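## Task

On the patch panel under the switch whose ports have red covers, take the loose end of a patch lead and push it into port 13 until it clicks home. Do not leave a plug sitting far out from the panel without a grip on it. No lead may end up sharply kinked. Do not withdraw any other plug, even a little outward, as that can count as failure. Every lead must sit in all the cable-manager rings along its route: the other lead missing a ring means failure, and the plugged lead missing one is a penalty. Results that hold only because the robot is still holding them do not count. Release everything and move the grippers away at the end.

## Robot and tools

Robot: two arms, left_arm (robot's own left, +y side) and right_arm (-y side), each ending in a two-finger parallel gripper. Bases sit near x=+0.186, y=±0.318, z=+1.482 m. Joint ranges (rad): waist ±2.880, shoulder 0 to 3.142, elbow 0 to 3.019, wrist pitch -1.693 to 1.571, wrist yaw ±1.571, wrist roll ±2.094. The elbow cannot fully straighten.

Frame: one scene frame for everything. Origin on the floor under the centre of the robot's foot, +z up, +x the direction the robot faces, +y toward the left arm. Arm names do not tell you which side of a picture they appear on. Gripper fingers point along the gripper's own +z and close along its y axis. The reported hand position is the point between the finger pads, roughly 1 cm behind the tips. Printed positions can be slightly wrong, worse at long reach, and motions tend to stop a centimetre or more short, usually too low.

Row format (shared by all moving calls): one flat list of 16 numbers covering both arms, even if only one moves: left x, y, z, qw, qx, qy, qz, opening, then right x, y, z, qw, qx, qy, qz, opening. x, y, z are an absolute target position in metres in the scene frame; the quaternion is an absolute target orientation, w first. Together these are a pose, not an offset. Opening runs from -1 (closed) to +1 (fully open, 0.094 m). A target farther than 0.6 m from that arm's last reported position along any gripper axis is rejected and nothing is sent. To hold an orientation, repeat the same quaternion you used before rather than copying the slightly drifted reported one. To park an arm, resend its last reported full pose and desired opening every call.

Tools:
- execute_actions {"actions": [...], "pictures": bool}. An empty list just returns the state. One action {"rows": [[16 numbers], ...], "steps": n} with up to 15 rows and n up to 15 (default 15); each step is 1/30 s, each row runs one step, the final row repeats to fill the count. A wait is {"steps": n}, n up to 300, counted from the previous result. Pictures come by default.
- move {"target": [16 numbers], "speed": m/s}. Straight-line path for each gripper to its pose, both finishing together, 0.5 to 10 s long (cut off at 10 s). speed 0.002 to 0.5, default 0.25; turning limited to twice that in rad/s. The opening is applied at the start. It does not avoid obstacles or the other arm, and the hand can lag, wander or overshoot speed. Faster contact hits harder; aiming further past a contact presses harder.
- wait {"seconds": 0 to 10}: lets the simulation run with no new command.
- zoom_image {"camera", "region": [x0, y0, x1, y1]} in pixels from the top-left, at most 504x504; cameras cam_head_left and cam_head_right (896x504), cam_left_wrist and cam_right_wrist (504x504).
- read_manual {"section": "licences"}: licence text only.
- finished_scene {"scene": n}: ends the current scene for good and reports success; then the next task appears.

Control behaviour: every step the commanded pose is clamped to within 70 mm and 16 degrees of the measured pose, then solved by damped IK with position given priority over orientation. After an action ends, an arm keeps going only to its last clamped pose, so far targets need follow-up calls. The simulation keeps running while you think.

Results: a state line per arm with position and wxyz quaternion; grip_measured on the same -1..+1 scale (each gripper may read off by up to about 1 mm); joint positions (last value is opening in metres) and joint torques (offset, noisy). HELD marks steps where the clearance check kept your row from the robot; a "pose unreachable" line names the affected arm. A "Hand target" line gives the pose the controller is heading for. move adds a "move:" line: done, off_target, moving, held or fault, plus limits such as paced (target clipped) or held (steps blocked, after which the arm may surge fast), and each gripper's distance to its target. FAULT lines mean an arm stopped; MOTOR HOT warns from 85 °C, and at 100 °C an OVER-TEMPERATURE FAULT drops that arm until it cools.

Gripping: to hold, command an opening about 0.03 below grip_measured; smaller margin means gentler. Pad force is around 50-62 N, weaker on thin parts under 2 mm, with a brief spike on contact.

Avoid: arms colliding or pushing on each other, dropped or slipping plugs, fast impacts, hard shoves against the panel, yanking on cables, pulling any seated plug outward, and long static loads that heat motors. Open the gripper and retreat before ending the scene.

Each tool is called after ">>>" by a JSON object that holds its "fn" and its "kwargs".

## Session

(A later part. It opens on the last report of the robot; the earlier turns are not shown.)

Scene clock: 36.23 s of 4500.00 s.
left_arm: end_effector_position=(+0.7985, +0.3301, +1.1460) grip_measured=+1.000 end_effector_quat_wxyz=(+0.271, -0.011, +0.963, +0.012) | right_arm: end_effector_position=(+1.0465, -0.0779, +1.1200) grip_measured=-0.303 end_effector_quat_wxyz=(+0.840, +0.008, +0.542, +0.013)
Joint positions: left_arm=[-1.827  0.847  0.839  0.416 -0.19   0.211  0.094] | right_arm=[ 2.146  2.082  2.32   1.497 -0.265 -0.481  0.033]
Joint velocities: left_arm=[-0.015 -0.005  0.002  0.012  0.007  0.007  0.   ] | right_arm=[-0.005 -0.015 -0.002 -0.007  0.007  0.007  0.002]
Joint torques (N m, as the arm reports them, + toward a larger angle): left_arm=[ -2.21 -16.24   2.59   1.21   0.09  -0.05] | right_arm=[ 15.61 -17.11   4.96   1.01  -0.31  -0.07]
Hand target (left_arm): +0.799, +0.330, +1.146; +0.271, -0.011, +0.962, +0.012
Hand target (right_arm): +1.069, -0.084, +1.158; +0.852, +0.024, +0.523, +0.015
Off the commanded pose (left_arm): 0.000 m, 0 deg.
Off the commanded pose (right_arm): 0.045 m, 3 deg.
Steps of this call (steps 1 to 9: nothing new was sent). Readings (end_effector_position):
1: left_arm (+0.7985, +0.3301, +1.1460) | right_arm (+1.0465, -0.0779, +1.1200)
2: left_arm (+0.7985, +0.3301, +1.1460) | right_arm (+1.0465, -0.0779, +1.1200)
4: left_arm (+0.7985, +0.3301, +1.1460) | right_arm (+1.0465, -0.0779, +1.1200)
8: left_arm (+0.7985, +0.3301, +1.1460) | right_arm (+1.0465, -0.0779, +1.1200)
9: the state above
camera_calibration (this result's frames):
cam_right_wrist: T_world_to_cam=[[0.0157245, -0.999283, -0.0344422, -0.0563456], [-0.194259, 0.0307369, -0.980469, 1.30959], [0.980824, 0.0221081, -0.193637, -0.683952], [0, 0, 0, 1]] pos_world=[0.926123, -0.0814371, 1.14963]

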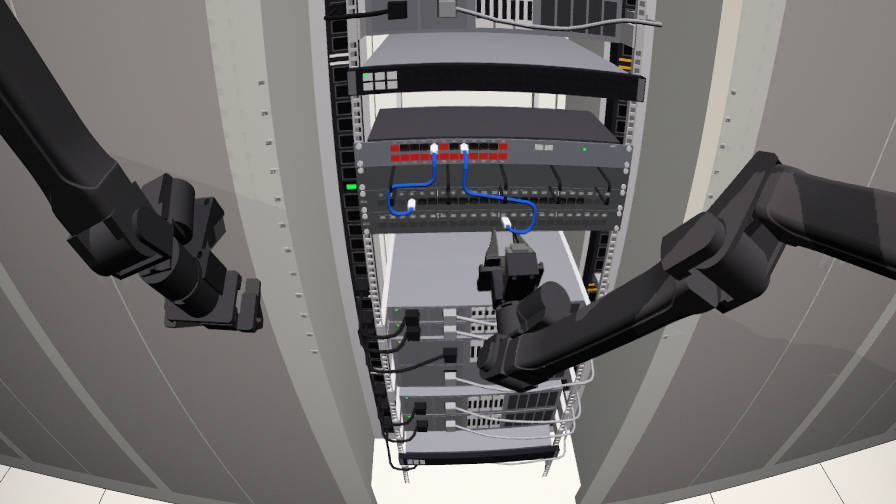

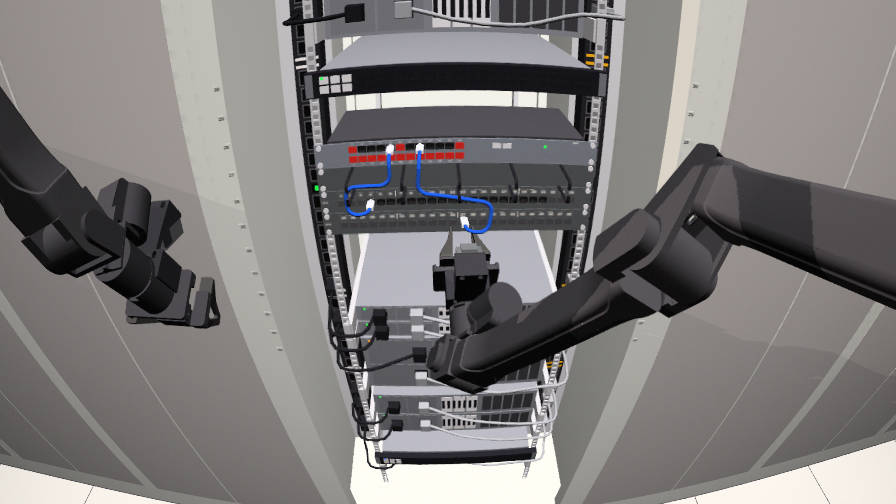

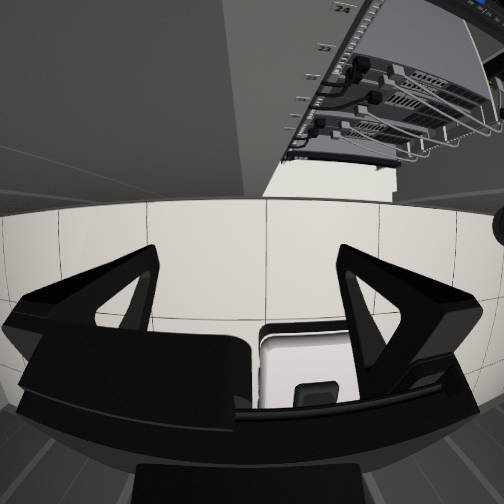

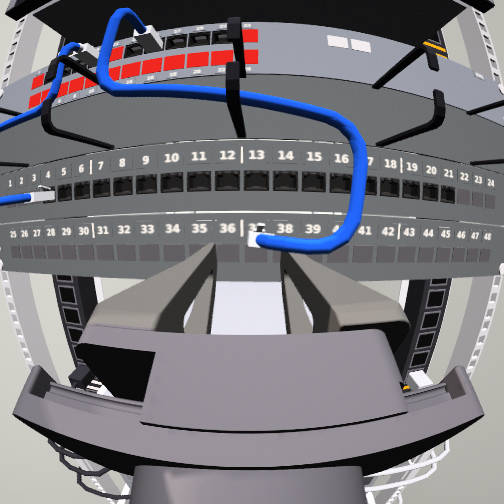

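>>> {"fn": "move", "kwargs": {"target": [0.82,0.25,1.146,0.445,-0.445,0.5495,-0.5495,-0.3, 1.0,-0.09,1.075,0.82,0,0.57,0,-0.3], "speed": 0.3}}

>>> {"fn": "move", "kwargs": {"target": [0.88,0.15,1.146,0.445,-0.445,0.5495,-0.5495,-0.3, 0.80,-0.36,1.15,0.4,0,0.916,0,-0.3], "speed": 0.3}}

>>> {"fn": "move", "kwargs": {"target": [0.97,-0.075,1.14,0.445,-0.445,0.5495,-0.5495,-0.3, 0.80,-0.36,1.15,0.4,0,0.916,0,-0.3], "speed": 0.2}}

Scene clock: 48.13 s of 4500.00 s.
left_arm: end_effector_position=(+0.8244, +0.2552, +1.1513) grip_measured=-0.299 end_effector_quat_wxyz=(-0.380, +0.462, -0.621, +0.505) | right_arm: end_effector_position=(+1.0065, -0.0804, +1.0767) grip_measured=-0.303 end_effector_quat_wxyz=(+0.817, +0.000, +0.577, +0.010)
Joint positions: left_arm=[-1.8    1.316  0.885  1.55   0.331 -1.247  0.033] | right_arm=[ 2.113  2.082  2.19   1.555 -0.229 -0.481  0.033]
Joint velocities: left_arm=[ 0.005 -0.005  0.002  0.002  0.007  0.037 -0.   ] | right_arm=[-0.015 -0.005 -0.012  0.002  0.081 -0.037  0.001]
Joint torques (N m, as the arm reports them, + toward a larger angle): left_arm=[ -4.87 -13.64  -0.14   2.83   0.05  -0.04] | right_arm=[ 11.46 -13.67   3.02   2.62  -0.08  -0.13]
Hand target (left_arm): +0.819, +0.249, +1.144; +0.375, -0.469, +0.616, -0.510
Hand target (right_arm): +1.002, -0.088, +1.074; +0.820, -0.002, +0.573, +0.001
Off the commanded pose (left_arm): 0.009 m, 12 deg.
Off the commanded pose (right_arm): 0.012 m, 1 deg.
joint sent to its limit (left arm) — the command would take joint 4 (wrist pitch) past its upper limit, so that joint was sent only as far as its limit.
joint sent to its limit (right arm) — the command would take joint 4 (wrist pitch) past its upper limit, so that joint was sent only as far as its limit.
After step 90, 5.47 s passed at rest.
move: off_target (left_arm, right_arm)
camera_calibration (this result's frames):
cam_left_wrist: T_world_to_cam=[[0.194395, -0.0667487, 0.97865, -1.2662], [-0.778738, -0.617163, 0.112592, 0.675861], [0.596471, -0.783999, -0.171953, 0.0320427], [0, 0, 0, 1]] pos_world=[0.753348, 0.357721, 1.16858]
cam_right_wrist: T_world_to_cam=[[0.0174008, -0.999693, -0.017615, -0.0795519], [-0.275798, 0.0121351, -0.961139, 1.31913], [0.961058, 0.0215827, -0.275502, -0.545026], [0, 0, 0, 1]] pos_world=[0.889, -0.0837722, 1.11631]

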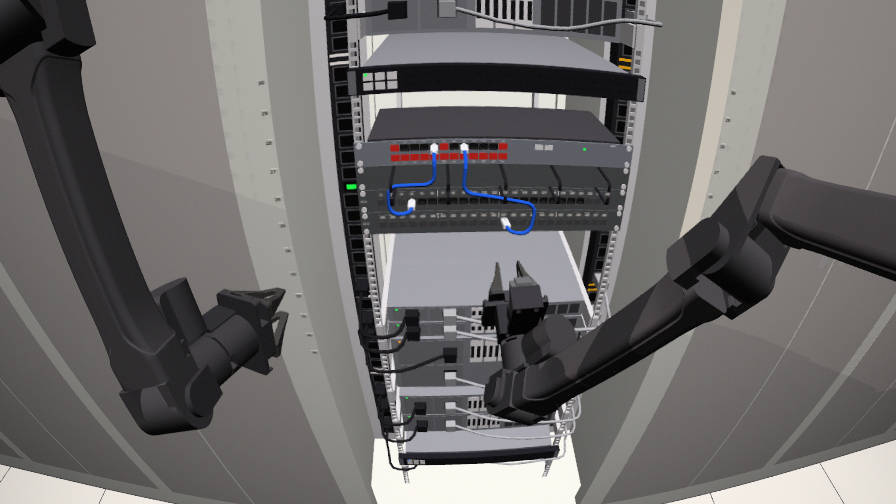

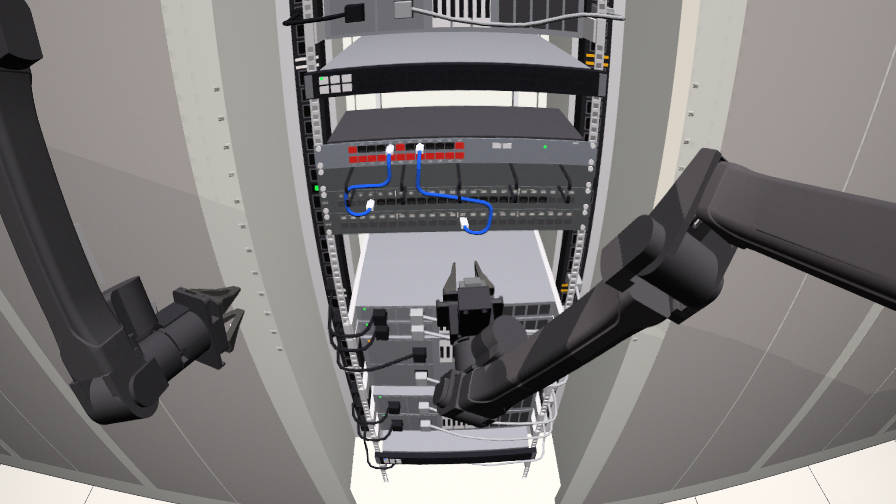

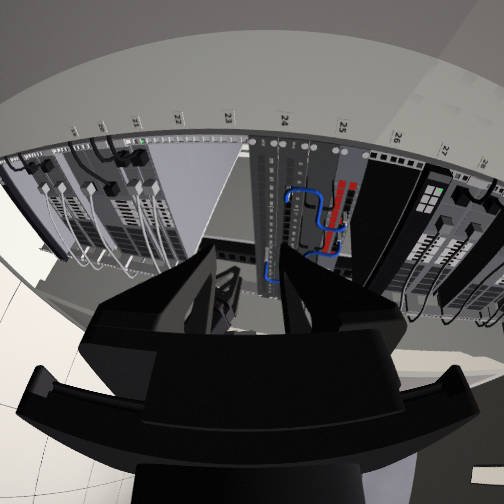

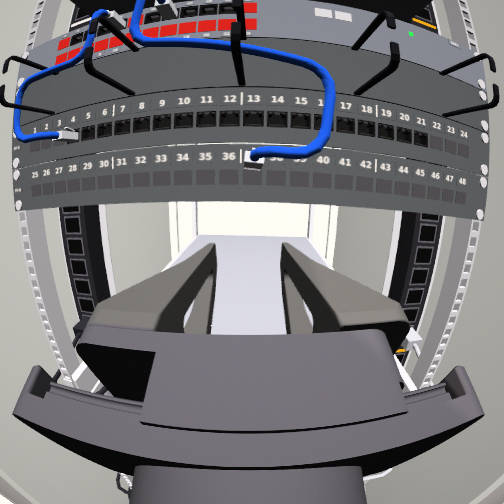

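Scene clock: 50.50 s of 4500.00 s.
left_arm: end_effector_position=(+0.8873, +0.1595, +1.1520) grip_measured=-0.299 end_effector_quat_wxyz=(-0.424, +0.452, -0.567, +0.542) | right_arm: end_effector_position=(+0.7920, -0.3549, +1.1371) grip_measured=-0.303 end_effector_quat_wxyz=(+0.398, -0.007, +0.917, -0.008)
Joint positions: left_arm=[-2.032  1.47   1.138  1.551  0.251 -1.093  0.033] | right_arm=[ 1.691  0.979  0.751  0.892 -0.002 -0.193  0.033]
Joint velocities: left_arm=[-0.015  0.005  0.002  0.012  0.051 -0.007  0.001] | right_arm=[-0.005 -0.024  0.002 -0.017  0.081  0.022 -0.   ]
Joint torques (N m, as the arm reports them, + toward a larger angle): left_arm=[ -8.46 -14.13   1.02   2.65   0.18   0.16] | right_arm=[  1.43 -14.19   0.63   1.15  -0.13  -0.01]
Hand target (left_arm): +0.881, +0.152, +1.145; +0.425, -0.451, +0.569, -0.541
Hand target (right_arm): +0.796, -0.358, +1.146; +0.403, -0.001, +0.915, -0.007
Off the commanded pose (left_arm): 0.013 m, 3 deg.
Off the commanded pose (right_arm): 0.016 m, 1 deg.
joint sent to its limit (left arm) — the command would take joint 4 (wrist pitch) past its upper limit, so that joint was sent only as far as its limit.
move: off_target (left_arm, right_arm); limits=paced
camera_calibration (this result's frames):
cam_left_wrist: T_world_to_cam=[[0.0585906, -0.00761958, 0.998253, -1.19704], [-0.755628, -0.653818, 0.0393596, 0.735465], [0.652376, -0.756614, -0.0440651, -0.281684], [0, 0, 0, 1]] pos_world=[0.809636, 0.258613, 1.15359]
cam_right_wrist: T_world_to_cam=[[0.000671127, -0.999874, 0.0158598, -0.374113], [-0.980194, -0.0037986, -0.198004, 1.00588], [0.198039, -0.0154127, -0.980073, 1.07601], [0, 0, 0, 1]] pos_world=[0.773114, -0.353661, 1.25967]

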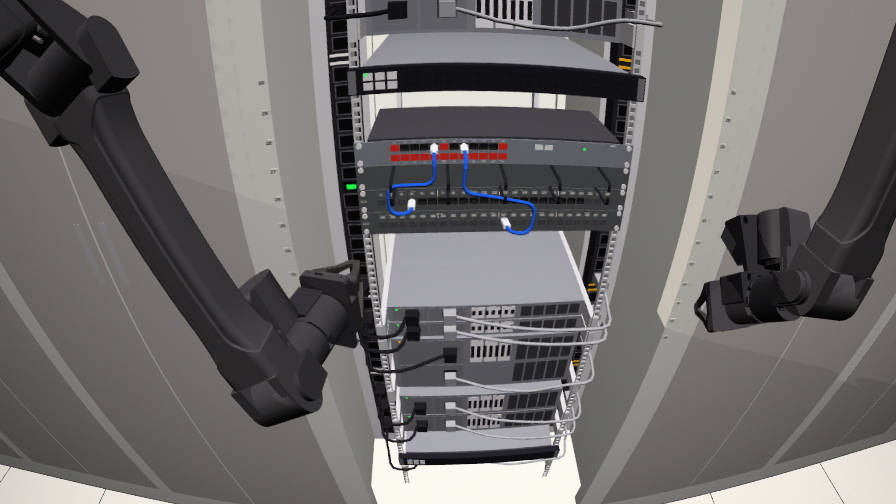

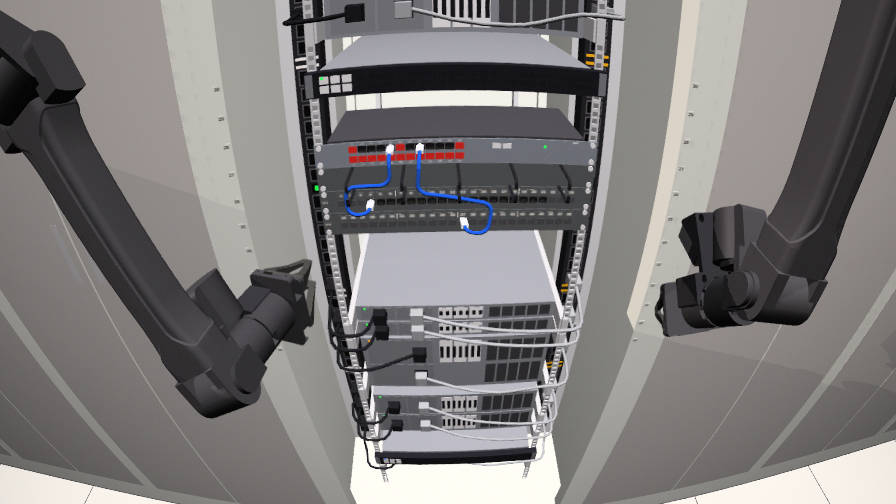

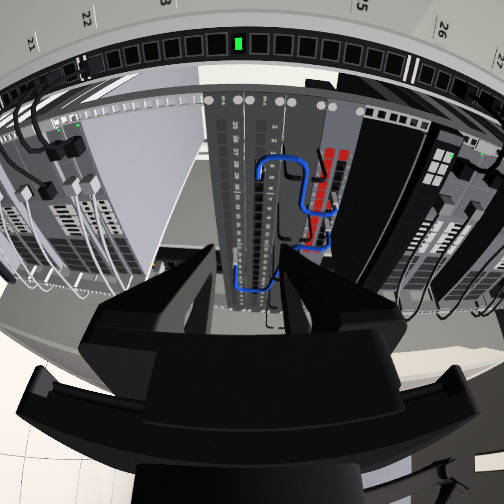

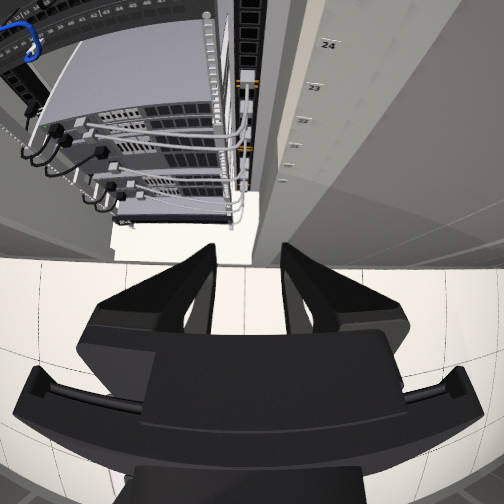

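Scene clock: 52.43 s of 4500.00 s.
left_arm: end_effector_position=(+0.9768, -0.0626, +1.1441) grip_measured=-0.299 end_effector_quat_wxyz=(-0.447, +0.451, -0.542, +0.551) | right_arm: end_effector_position=(+0.7884, -0.3520, +1.1337) grip_measured=-0.303 end_effector_quat_wxyz=(+0.388, -0.004, +0.922, +0.004)
Joint positions: left_arm=[-2.375  1.867  1.78   1.317  0.137 -0.782  0.033] | right_arm=[ 1.689  0.976  0.751  0.862 -0.02  -0.178  0.033]
Joint velocities: left_arm=[-0.024 -0.024 -0.022 -0.007 -0.007  0.051 -0.   ] | right_arm=[-0.005 -0.005 -0.012  0.007 -0.022 -0.007  0.001]
Joint torques (N m, as the arm reports them, + toward a larger angle): left_arm=[-17.3  -13.46   3.78   0.89   0.4    0.1 ] | right_arm=[  0.86 -14.79   1.11   1.07  -0.17  -0.02]
Hand target (left_arm): +0.973, -0.070, +1.136; +0.444, -0.449, +0.549, -0.547
Hand target (right_arm): +0.800, -0.360, +1.150; +0.400, -0.000, +0.916, +0.000
Off the commanded pose (left_arm): 0.015 m, 1 deg.
Off the commanded pose (right_arm): 0.022 m, 2 deg.
move: off_target (left_arm, right_arm)
camera_calibration (this result's frames):
cam_left_wrist: T_world_to_cam=[[0.000950625, 0.00920717, 0.999957, -1.14067], [-0.729862, -0.683558, 0.00698776, 0.668137], [0.683594, -0.729838, 0.00607016, -0.594632], [0, 0, 0, 1]] pos_world=[0.895219, 0.0332286, 1.13956]
cam_right_wrist: T_world_to_cam=[[0.00604871, -0.999951, -0.00779899, -0.34857], [-0.984572, -0.00459143, -0.174919, 0.97863], [0.174875, 0.00873671, -0.984552, 1.10528], [0, 0, 0, 1]] pos_world=[0.772354, -0.353716, 1.25667]

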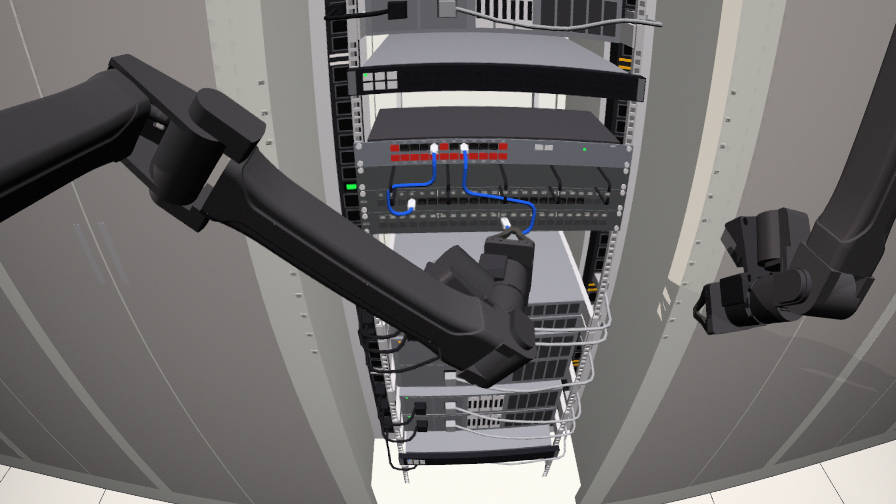

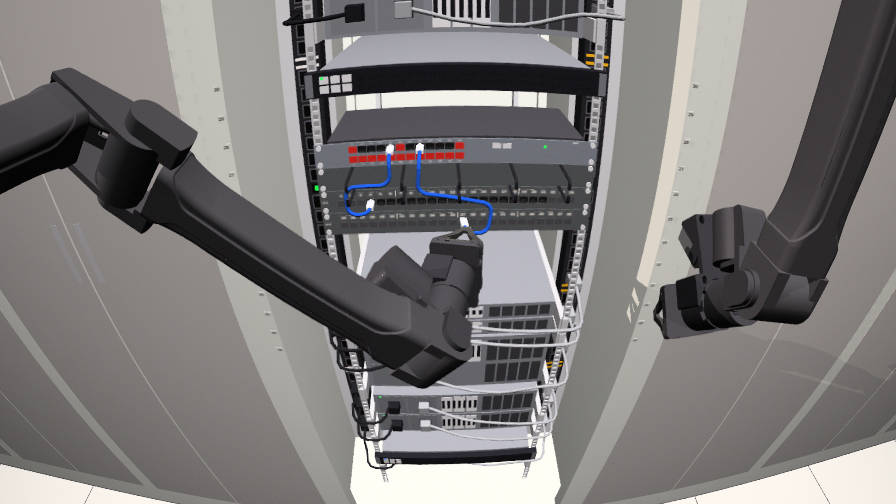

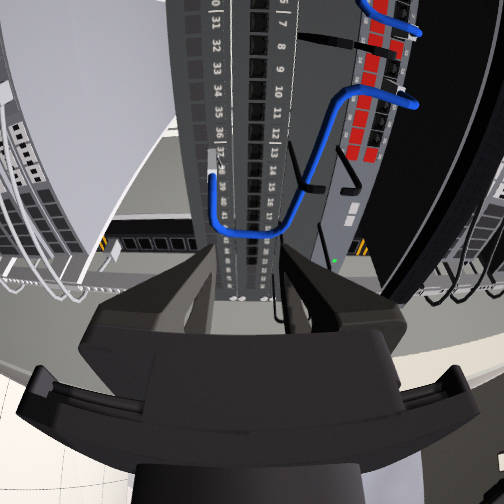

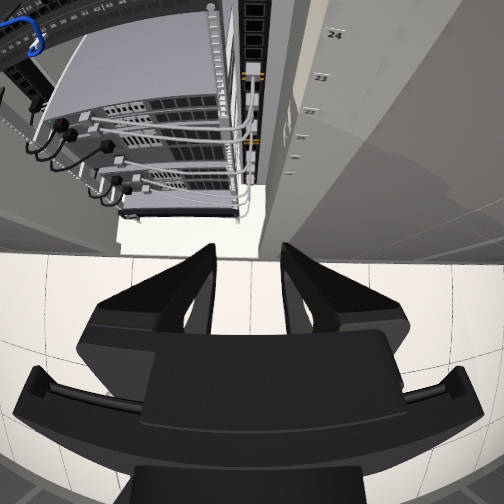

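>>> {"fn": "zoom_image", "kwargs": {"camera": "cam_left_wrist", "region": [170, 90, 330, 250]}}

Region (170, 90, 330, 250) of cam_left_wrist's 504x504 image, scaled by 3.150, with more detail than that image has.

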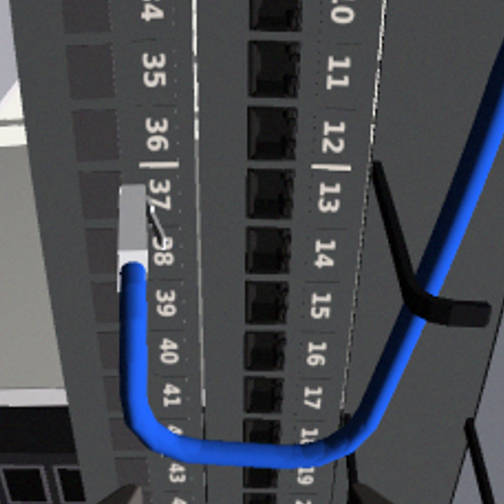

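>>> {"fn": "move", "kwargs": {"target": [1.03,-0.07,1.113,0.445,-0.445,0.5495,-0.5495,-0.3, 0.7884,-0.352,1.1337,0.388,-0.004,0.922,0.004,-0.3], "speed": 0.06}}

>>> {"fn": "zoom_image", "kwargs": {"camera": "cam_left_wrist", "region": [170, 130, 330, 290]}}

Scene clock: 57.10 s of 4500.00 s.
left_arm: end_effector_position=(+1.0346, -0.0687, +1.1372) grip_measured=-0.299 end_effector_quat_wxyz=(-0.449, +0.446, -0.541, +0.554) | right_arm: end_effector_position=(+0.7884, -0.3520, +1.1337) grip_measured=-0.303 end_effector_quat_wxyz=(+0.388, -0.004, +0.922, +0.004)
Joint positions: left_arm=[-2.37   1.932  2.02   1.146  0.151 -0.783  0.033] | right_arm=[ 1.689  0.976  0.751  0.862 -0.02  -0.178  0.033]
Joint velocities: left_arm=[ 0.005  0.005  0.002  0.002  0.037 -0.081 -0.001] | right_arm=[-0.005 -0.005 -0.017 -0.012 -0.007 -0.007  0.   ]
Joint torques (N m, as the arm reports them, + toward a larger angle): left_arm=[-15.78 -13.37   6.13   0.89   0.63  -0.06] | right_arm=[  1.99 -12.35   0.89   1.65  -0.02  -0.14]
Hand target (left_arm): +1.029, -0.068, +1.115; +0.445, -0.445, +0.550, -0.549
Hand target (right_arm): +0.788, -0.352, +1.134; +0.388, -0.004, +0.922, +0.004
Off the commanded pose (left_arm): 0.025 m, 1 deg.
Off the commanded pose (right_arm): 0.000 m, 0 deg.
After step 90, 0.30 s passed at rest.
move: off_target (left_arm)
camera_calibration (this result's frames):
cam_left_wrist: T_world_to_cam=[[-0.0108187, 0.00727827, 0.999915, -1.12167], [-0.733565, -0.679612, -0.00299005, 0.721657], [0.679533, -0.733535, 0.0126916, -0.642149], [0, 0, 0, 1]] pos_world=[0.953609, 0.0275723, 1.13188]
cam_right_wrist: T_world_to_cam=[[0.00604871, -0.999951, -0.00779899, -0.34857], [-0.984572, -0.00459143, -0.174919, 0.97863], [0.174875, 0.00873671, -0.984552, 1.10528], [0, 0, 0, 1]] pos_world=[0.772354, -0.353716, 1.25667]

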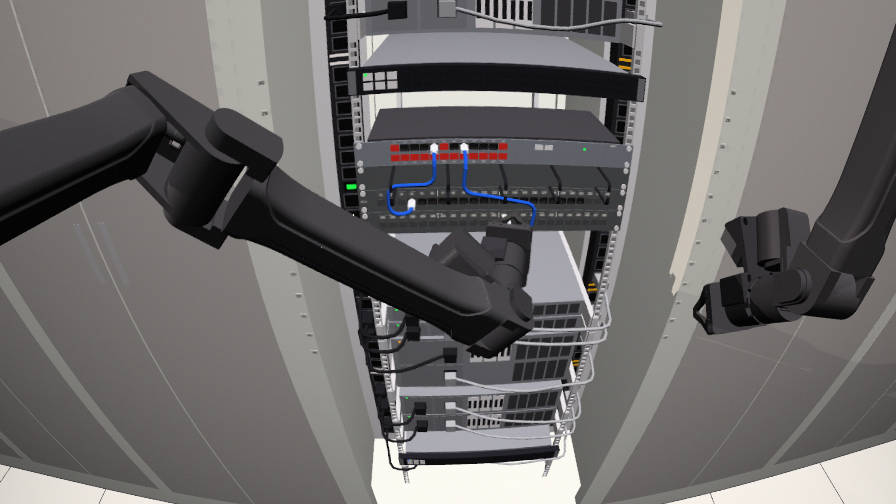

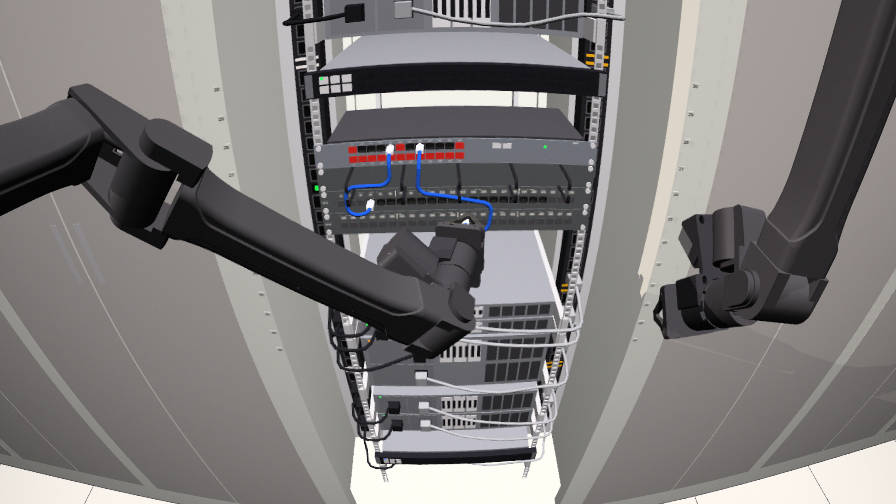

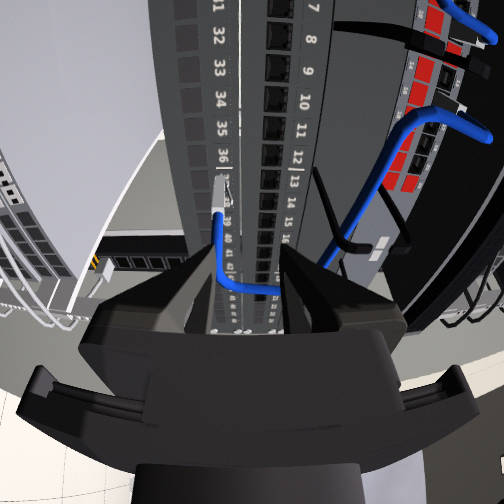

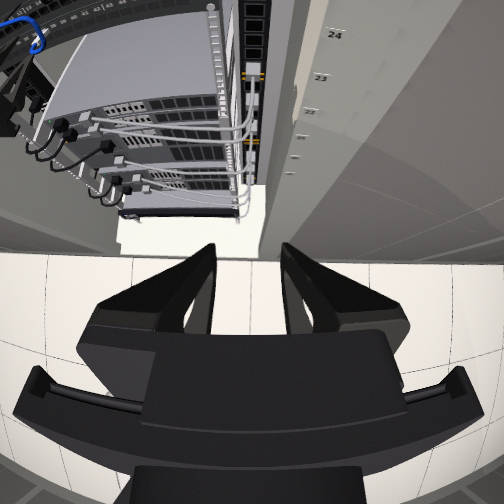

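Region (170, 130, 330, 290) of cam_left_wrist's 504x504 image, scaled by 3.150, with more detail than that image has.

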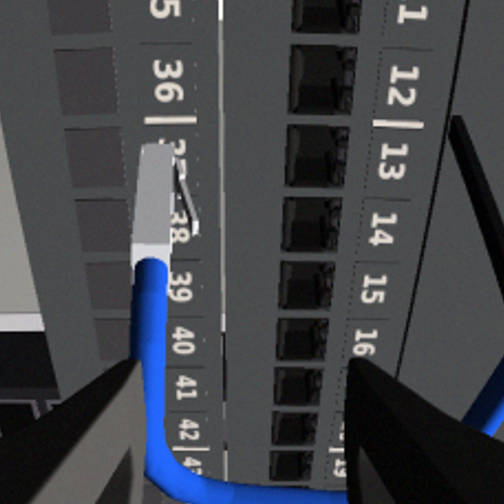

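>>> {"fn": "execute_actions", "kwargs": {"actions": [{"rows":[[1.029,-0.068,1.110,0.445,-0.445,0.5495,-0.5495,-0.3,0.7884,-0.352,1.1337,0.388,-0.004,0.922,0.004,-0.3],[1.029,-0.067,1.107,0.445,-0.445,0.5495,-0.5495,-0.3,0.7884,-0.352,1.1337,0.388,-0.004,0.922,0.004,-0.3],[1.029,-0.066,1.104,0.445,-0.445,0.5495,-0.5495,-0.3,0.7884,-0.352,1.1337,0.388,-0.004,0.922,0.004,-0.3],[1.029,-0.065,1.101,0.445,-0.445,0.5495,-0.5495,-0.3,0.7884,-0.352,1.1337,0.388,-0.004,0.922,0.004,-0.3],[1.029,-0.064,1.098,0.445,-0.445,0.5495,-0.5495,-0.3,0.7884,-0.352,1.1337,0.388,-0.004,0.922,0.004,-0.3]],"steps":15}], "pictures": false}}

>>> {"fn": "execute_actions", "kwargs": {"actions": [{"rows":[[1.032,-0.064,1.098,0.445,-0.445,0.5495,-0.5495,-0.3,0.7884,-0.352,1.1337,0.388,-0.004,0.922,0.004,-0.3],[1.034,-0.064,1.098,0.445,-0.445,0.5495,-0.5495,-0.3,0.7884,-0.352,1.1337,0.388,-0.004,0.922,0.004,-0.3],[1.036,-0.064,1.098,0.445,-0.445,0.5495,-0.5495,-0.3,0.7884,-0.352,1.1337,0.388,-0.004,0.922,0.004,-0.3],[1.038,-0.064,1.098,0.445,-0.445,0.5495,-0.5495,-0.3,0.7884,-0.352,1.1337,0.388,-0.004,0.922,0.004,-0.3],[1.040,-0.064,1.098,0.445,-0.445,0.5495,-0.5495,-0.3,0.7884,-0.352,1.1337,0.388,-0.004,0.922,0.004,-0.3],[1.042,-0.064,1.098,0.445,-0.445,0.5495,-0.5495,-0.3,0.7884,-0.352,1.1337,0.388,-0.004,0.922,0.004,-0.3],[1.044,-0.064,1.098,0.445,-0.445,0.5495,-0.5495,-0.3,0.7884,-0.352,1.1337,0.388,-0.004,0.922,0.004,-0.3]],"steps":15}]}}

>>> {"fn": "zoom_image", "kwargs": {"camera": "cam_left_wrist", "region": [170, 140, 350, 320]}}

>>> {"fn": "zoom_image", "kwargs": {"camera": "cam_head_right", "region": [420, 180, 510, 260]}}

Scene clock: 62.93 s of 4500.00 s.
left_arm: end_effector_position=(+1.0334, -0.0627, +1.1172) grip_measured=-0.299 end_effector_quat_wxyz=(-0.451, +0.444, -0.543, +0.552) | right_arm: end_effector_position=(+0.7884, -0.3520, +1.1337) grip_measured=-0.303 end_effector_quat_wxyz=(+0.388, -0.004, +0.922, +0.004)
Joint positions: left_arm=[-2.342  1.962  2.057  1.141  0.159 -0.803  0.033] | right_arm=[ 1.689  0.976  0.751  0.862 -0.02  -0.178  0.033]
Joint velocities: left_arm=[ 0.005  0.005  0.027 -0.002 -0.022  0.037 -0.   ] | right_arm=[ 0.005 -0.005  0.007  0.022 -0.037  0.066 -0.001]
Joint torques (N m, as the arm reports them, + toward a larger angle): left_arm=[-16.43 -14.34   5.9    0.89   0.61  -0.02] | right_arm=[  2.17 -12.29   0.89   1.67  -0.02  -0.13]
Hand target (left_arm): +1.028, -0.063, +1.099; +0.445, -0.445, +0.550, -0.550
Hand target (right_arm): +0.788, -0.352, +1.134; +0.388, -0.004, +0.922, +0.004
Off the commanded pose (left_arm): 0.020 m, 1 deg.
Off the commanded pose (right_arm): 0.000 m, 0 deg.
Steps of this call (steps 1 to 90: nothing new was sent; then 2.33 s passed at rest; steps 91 to 105: all 15 steps of this action). Readings (end_effector_position):
91: left_arm (+1.0346, -0.0688, +1.1371) | right_arm (+0.7884, -0.3520, +1.1337)
92: left_arm (+1.0348, -0.0688, +1.1367) | right_arm (+0.7884, -0.3520, +1.1337)
94: left_arm (+1.0347, -0.0689, +1.1345) | right_arm (+0.7884, -0.3520, +1.1337)
98: left_arm (+1.0341, -0.0656, +1.1249) | right_arm (+0.7884, -0.3520, +1.1337)
105: the state above

Scene clock: 63.43 s of 4500.00 s.
left_arm: end_effector_position=(+1.0526, -0.0586, +1.1215) grip_measured=-0.299 end_effector_quat_wxyz=(-0.454, +0.444, -0.540, +0.552) | right_arm: end_effector_position=(+0.7884, -0.3520, +1.1337) grip_measured=-0.303 end_effector_quat_wxyz=(+0.388, -0.004, +0.922, +0.004)
Joint positions: left_arm=[-2.342  1.972  2.123  1.095  0.159 -0.804  0.033] | right_arm=[ 1.689  0.976  0.751  0.862 -0.02  -0.178  0.033]
Joint velocities: left_arm=[ 0.005  0.005 -0.007 -0.017  0.095 -0.037  0.002] | right_arm=[-0.005 -0.024  0.012 -0.012  0.037 -0.081 -0.   ]
Joint torques (N m, as the arm reports them, + toward a larger angle): left_arm=[-15.93 -13.74   6.     0.84   0.59  -0.04] | right_arm=[  1.98 -12.37   0.91   1.61  -0.03  -0.11]
Hand target (left_arm): +1.043, -0.063, +1.099; +0.445, -0.445, +0.550, -0.549
Hand target (right_arm): +0.788, -0.352, +1.134; +0.388, -0.004, +0.922, +0.004
Off the commanded pose (left_arm): 0.026 m, 2 deg.
Off the commanded pose (right_arm): 0.000 m, 0 deg.
Steps of this call (steps 1 to 15: all 15 steps of this action). Readings (end_effector_position):
1: left_arm (+1.0339, -0.0627, +1.1173) | right_arm (+0.7884, -0.3520, +1.1337)
2: left_arm (+1.0350, -0.0628, +1.1172) | right_arm (+0.7884, -0.3520, +1.1337)
4: left_arm (+1.0383, -0.0626, +1.1173) | right_arm (+0.7884, -0.3520, +1.1337)
8: left_arm (+1.0469, -0.0613, +1.1187) | right_arm (+0.7884, -0.3520, +1.1337)
15: the state above
camera_calibration (this result's frames):
cam_left_wrist: T_world_to_cam=[[-0.0172624, 0.00036693, 0.999851, -1.09941], [-0.728811, -0.684604, -0.0123316, 0.746908], [0.684498, -0.728915, 0.0120853, -0.651029], [0, 0, 0, 1]] pos_world=[0.971004, 0.0371951, 1.11632]
cam_right_wrist: T_world_to_cam=[[0.00604871, -0.999951, -0.00779899, -0.34857], [-0.984572, -0.00459143, -0.174919, 0.97863], [0.174875, 0.00873671, -0.984552, 1.10528], [0, 0, 0, 1]] pos_world=[0.772354, -0.353716, 1.25667]

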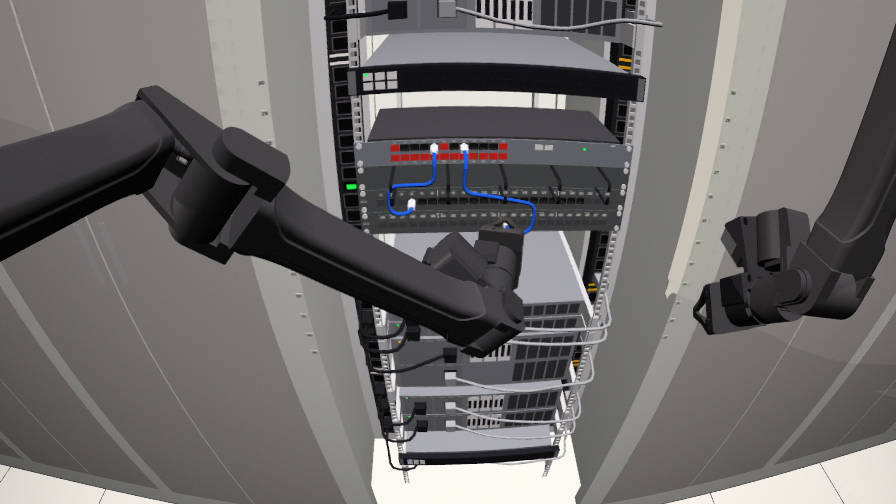

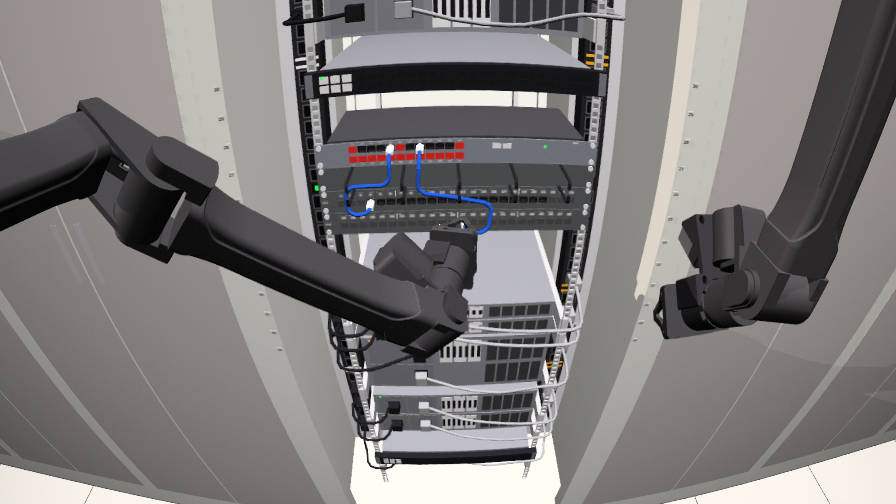

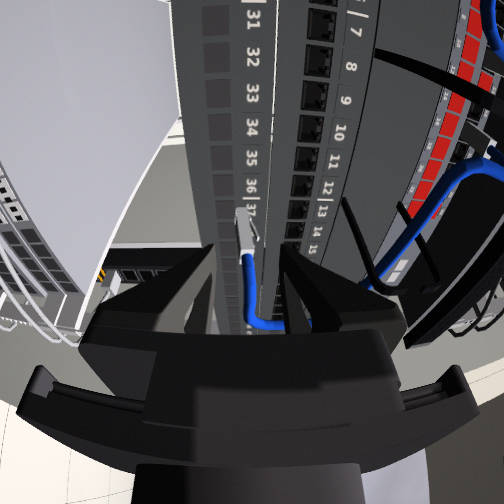

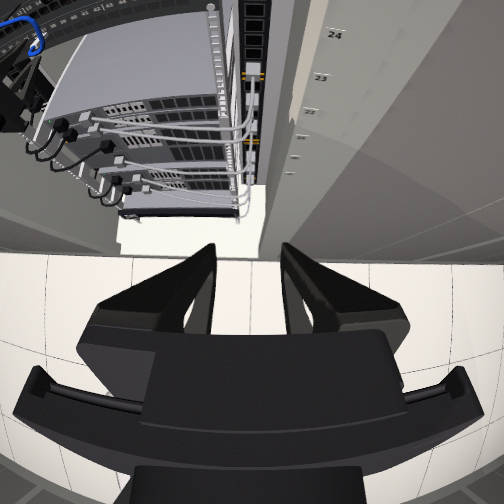

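Region (170, 140, 350, 320) of cam_left_wrist's 504x504 image, scaled by 2.800, with more detail than that image has.

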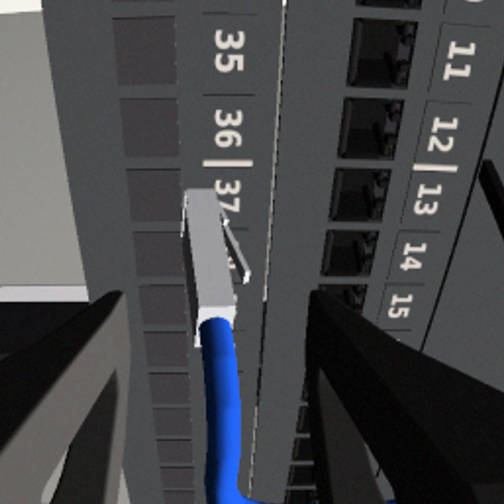

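Region (420, 180, 510, 260) of cam_head_right's 896x504 image, scaled by 5.600, with more detail than that image has.

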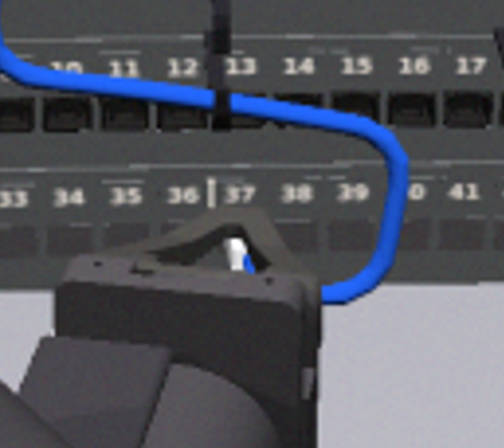

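>>> {"fn": "execute_actions", "kwargs": {"actions": [{"rows":[[1.0455,-0.065,1.098,0.445,-0.445,0.5495,-0.5495,-0.5,0.7884,-0.352,1.1337,0.388,-0.004,0.922,0.004,-0.3],[1.047,-0.066,1.098,0.445,-0.445,0.5495,-0.5495,-0.5,0.7884,-0.352,1.1337,0.388,-0.004,0.922,0.004,-0.3],[1.0485,-0.067,1.098,0.445,-0.445,0.5495,-0.5495,-0.5,0.7884,-0.352,1.1337,0.388,-0.004,0.922,0.004,-0.3],[1.050,-0.068,1.098,0.445,-0.445,0.5495,-0.5495,-0.5,0.7884,-0.352,1.1337,0.388,-0.004,0.922,0.004,-0.3],[1.0515,-0.069,1.098,0.445,-0.445,0.5495,-0.5495,-0.5,0.7884,-0.352,1.1337,0.388,-0.004,0.922,0.004,-0.3],[1.053,-0.070,1.098,0.445,-0.445,0.5495,-0.5495,-0.5,0.7884,-0.352,1.1337,0.388,-0.004,0.922,0.004,-0.3]],"steps":15}]}}

>>> {"fn": "zoom_image", "kwargs": {"camera": "cam_left_wrist", "region": [170, 140, 350, 320]}}

>>> {"fn": "zoom_image", "kwargs": {"camera": "cam_head_right", "region": [420, 180, 510, 260]}}

Scene clock: 66.77 s of 4500.00 s.
left_arm: end_effector_position=(+1.0596, -0.0638, +1.1160) grip_measured=-0.499 end_effector_quat_wxyz=(-0.451, +0.445, -0.542, +0.552) | right_arm: end_effector_position=(+0.7884, -0.3520, +1.1337) grip_measured=-0.303 end_effector_quat_wxyz=(+0.388, -0.004, +0.922, +0.004)
Joint positions: left_arm=[-2.342  2.     2.182  1.056  0.159 -0.804  0.024] | right_arm=[ 1.689  0.976  0.751  0.862 -0.02  -0.178  0.033]
Joint velocities: left_arm=[ 0.005  0.005 -0.007 -0.007 -0.11  -0.007 -0.   ] | right_arm=[-0.005 -0.005 -0.007 -0.012 -0.081  0.037  0.   ]
Joint torques (N m, as the arm reports them, + toward a larger angle): left_arm=[-17.33 -14.43   6.79   0.92   0.5    0.02] | right_arm=[  2.12 -12.06   0.87   1.66  -0.03  -0.12]
Hand target (left_arm): +1.052, -0.069, +1.099; +0.445, -0.445, +0.550, -0.549
Hand target (right_arm): +0.788, -0.352, +1.134; +0.388, -0.004, +0.922, +0.004
Off the commanded pose (left_arm): 0.020 m, 1 deg.
Off the commanded pose (right_arm): 0.000 m, 0 deg.
Steps of this call (steps 1 to 85: nothing new was sent; steps 86 to 100: all 15 steps of this action). Readings (end_effector_position):
86: left_arm (+1.0519, -0.0596, +1.1204) | right_arm (+0.7884, -0.3520, +1.1337)
87: left_arm (+1.0525, -0.0599, +1.1201) | right_arm (+0.7884, -0.3520, +1.1337)
89: left_arm (+1.0543, -0.0607, +1.1193) | right_arm (+0.7884, -0.3520, +1.1337)
93: left_arm (+1.0586, -0.0627, +1.1171) | right_arm (+0.7884, -0.3520, +1.1337)
100: the state above
camera_calibration (this result's frames):
cam_left_wrist: T_world_to_cam=[[-0.0113804, 0.000845972, 0.999935, -1.10007], [-0.732643, -0.680569, -0.00776251, 0.747547], [0.680518, -0.732684, 0.00836492, -0.651379], [0, 0, 0, 1]] pos_world=[0.978441, 0.0324322, 1.11125]
cam_right_wrist: T_world_to_cam=[[0.00604871, -0.999951, -0.00779899, -0.34857], [-0.984572, -0.00459143, -0.174919, 0.97863], [0.174875, 0.00873671, -0.984552, 1.10528], [0, 0, 0, 1]] pos_world=[0.772354, -0.353716, 1.25667]

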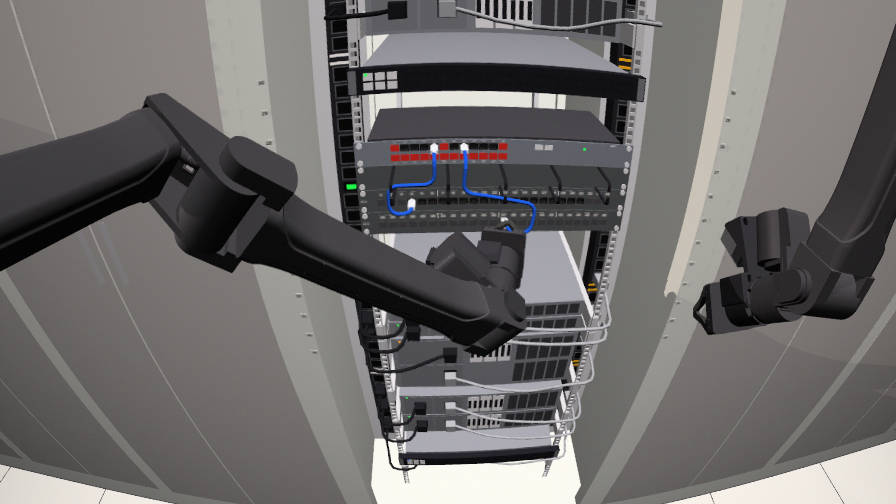

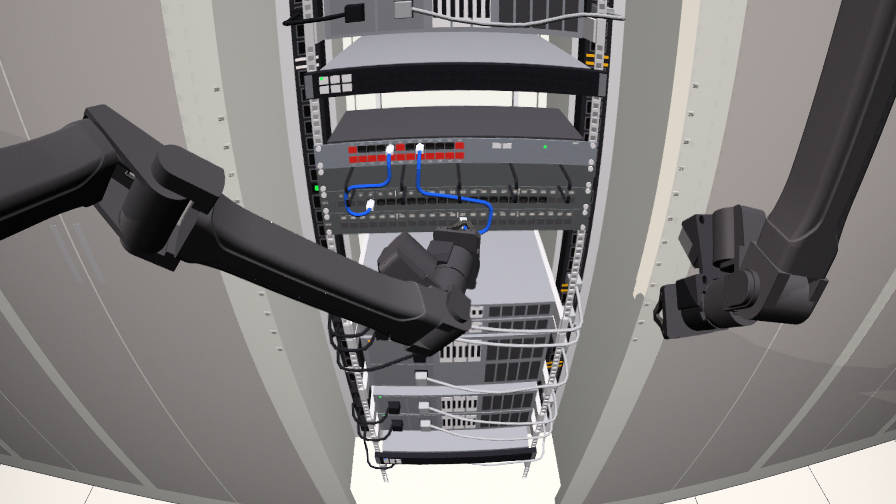

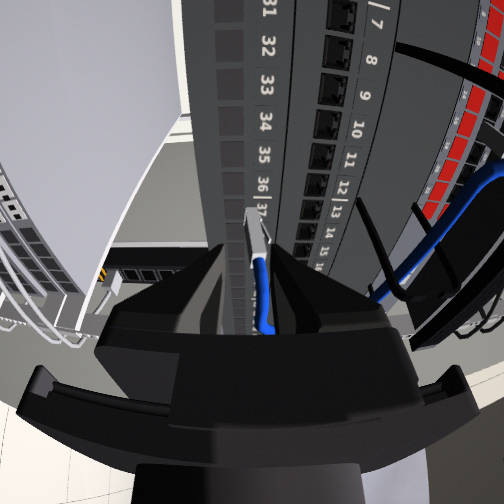

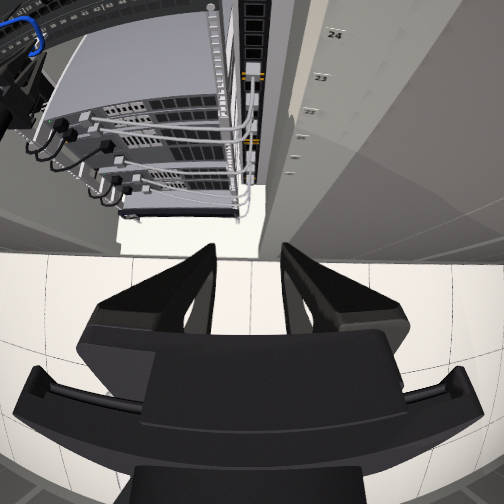

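Region (170, 140, 350, 320) of cam_left_wrist's 504x504 image, scaled by 2.800, with more detail than that image has.

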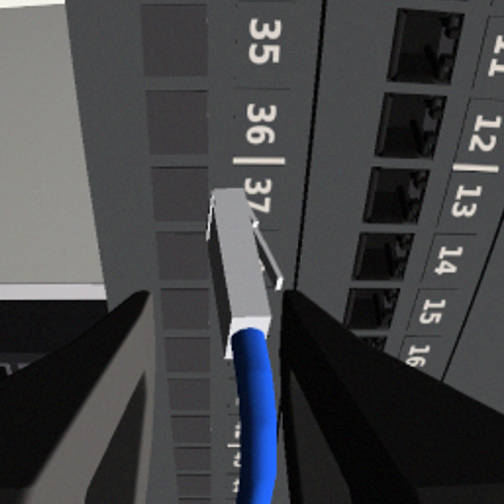

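Region (420, 180, 510, 260) of cam_head_right's 896x504 image, scaled by 5.600, with more detail than that image has.

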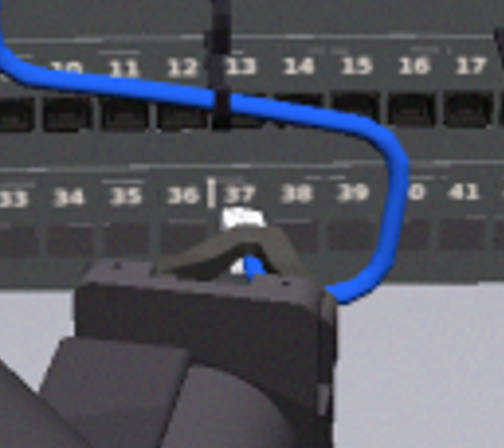

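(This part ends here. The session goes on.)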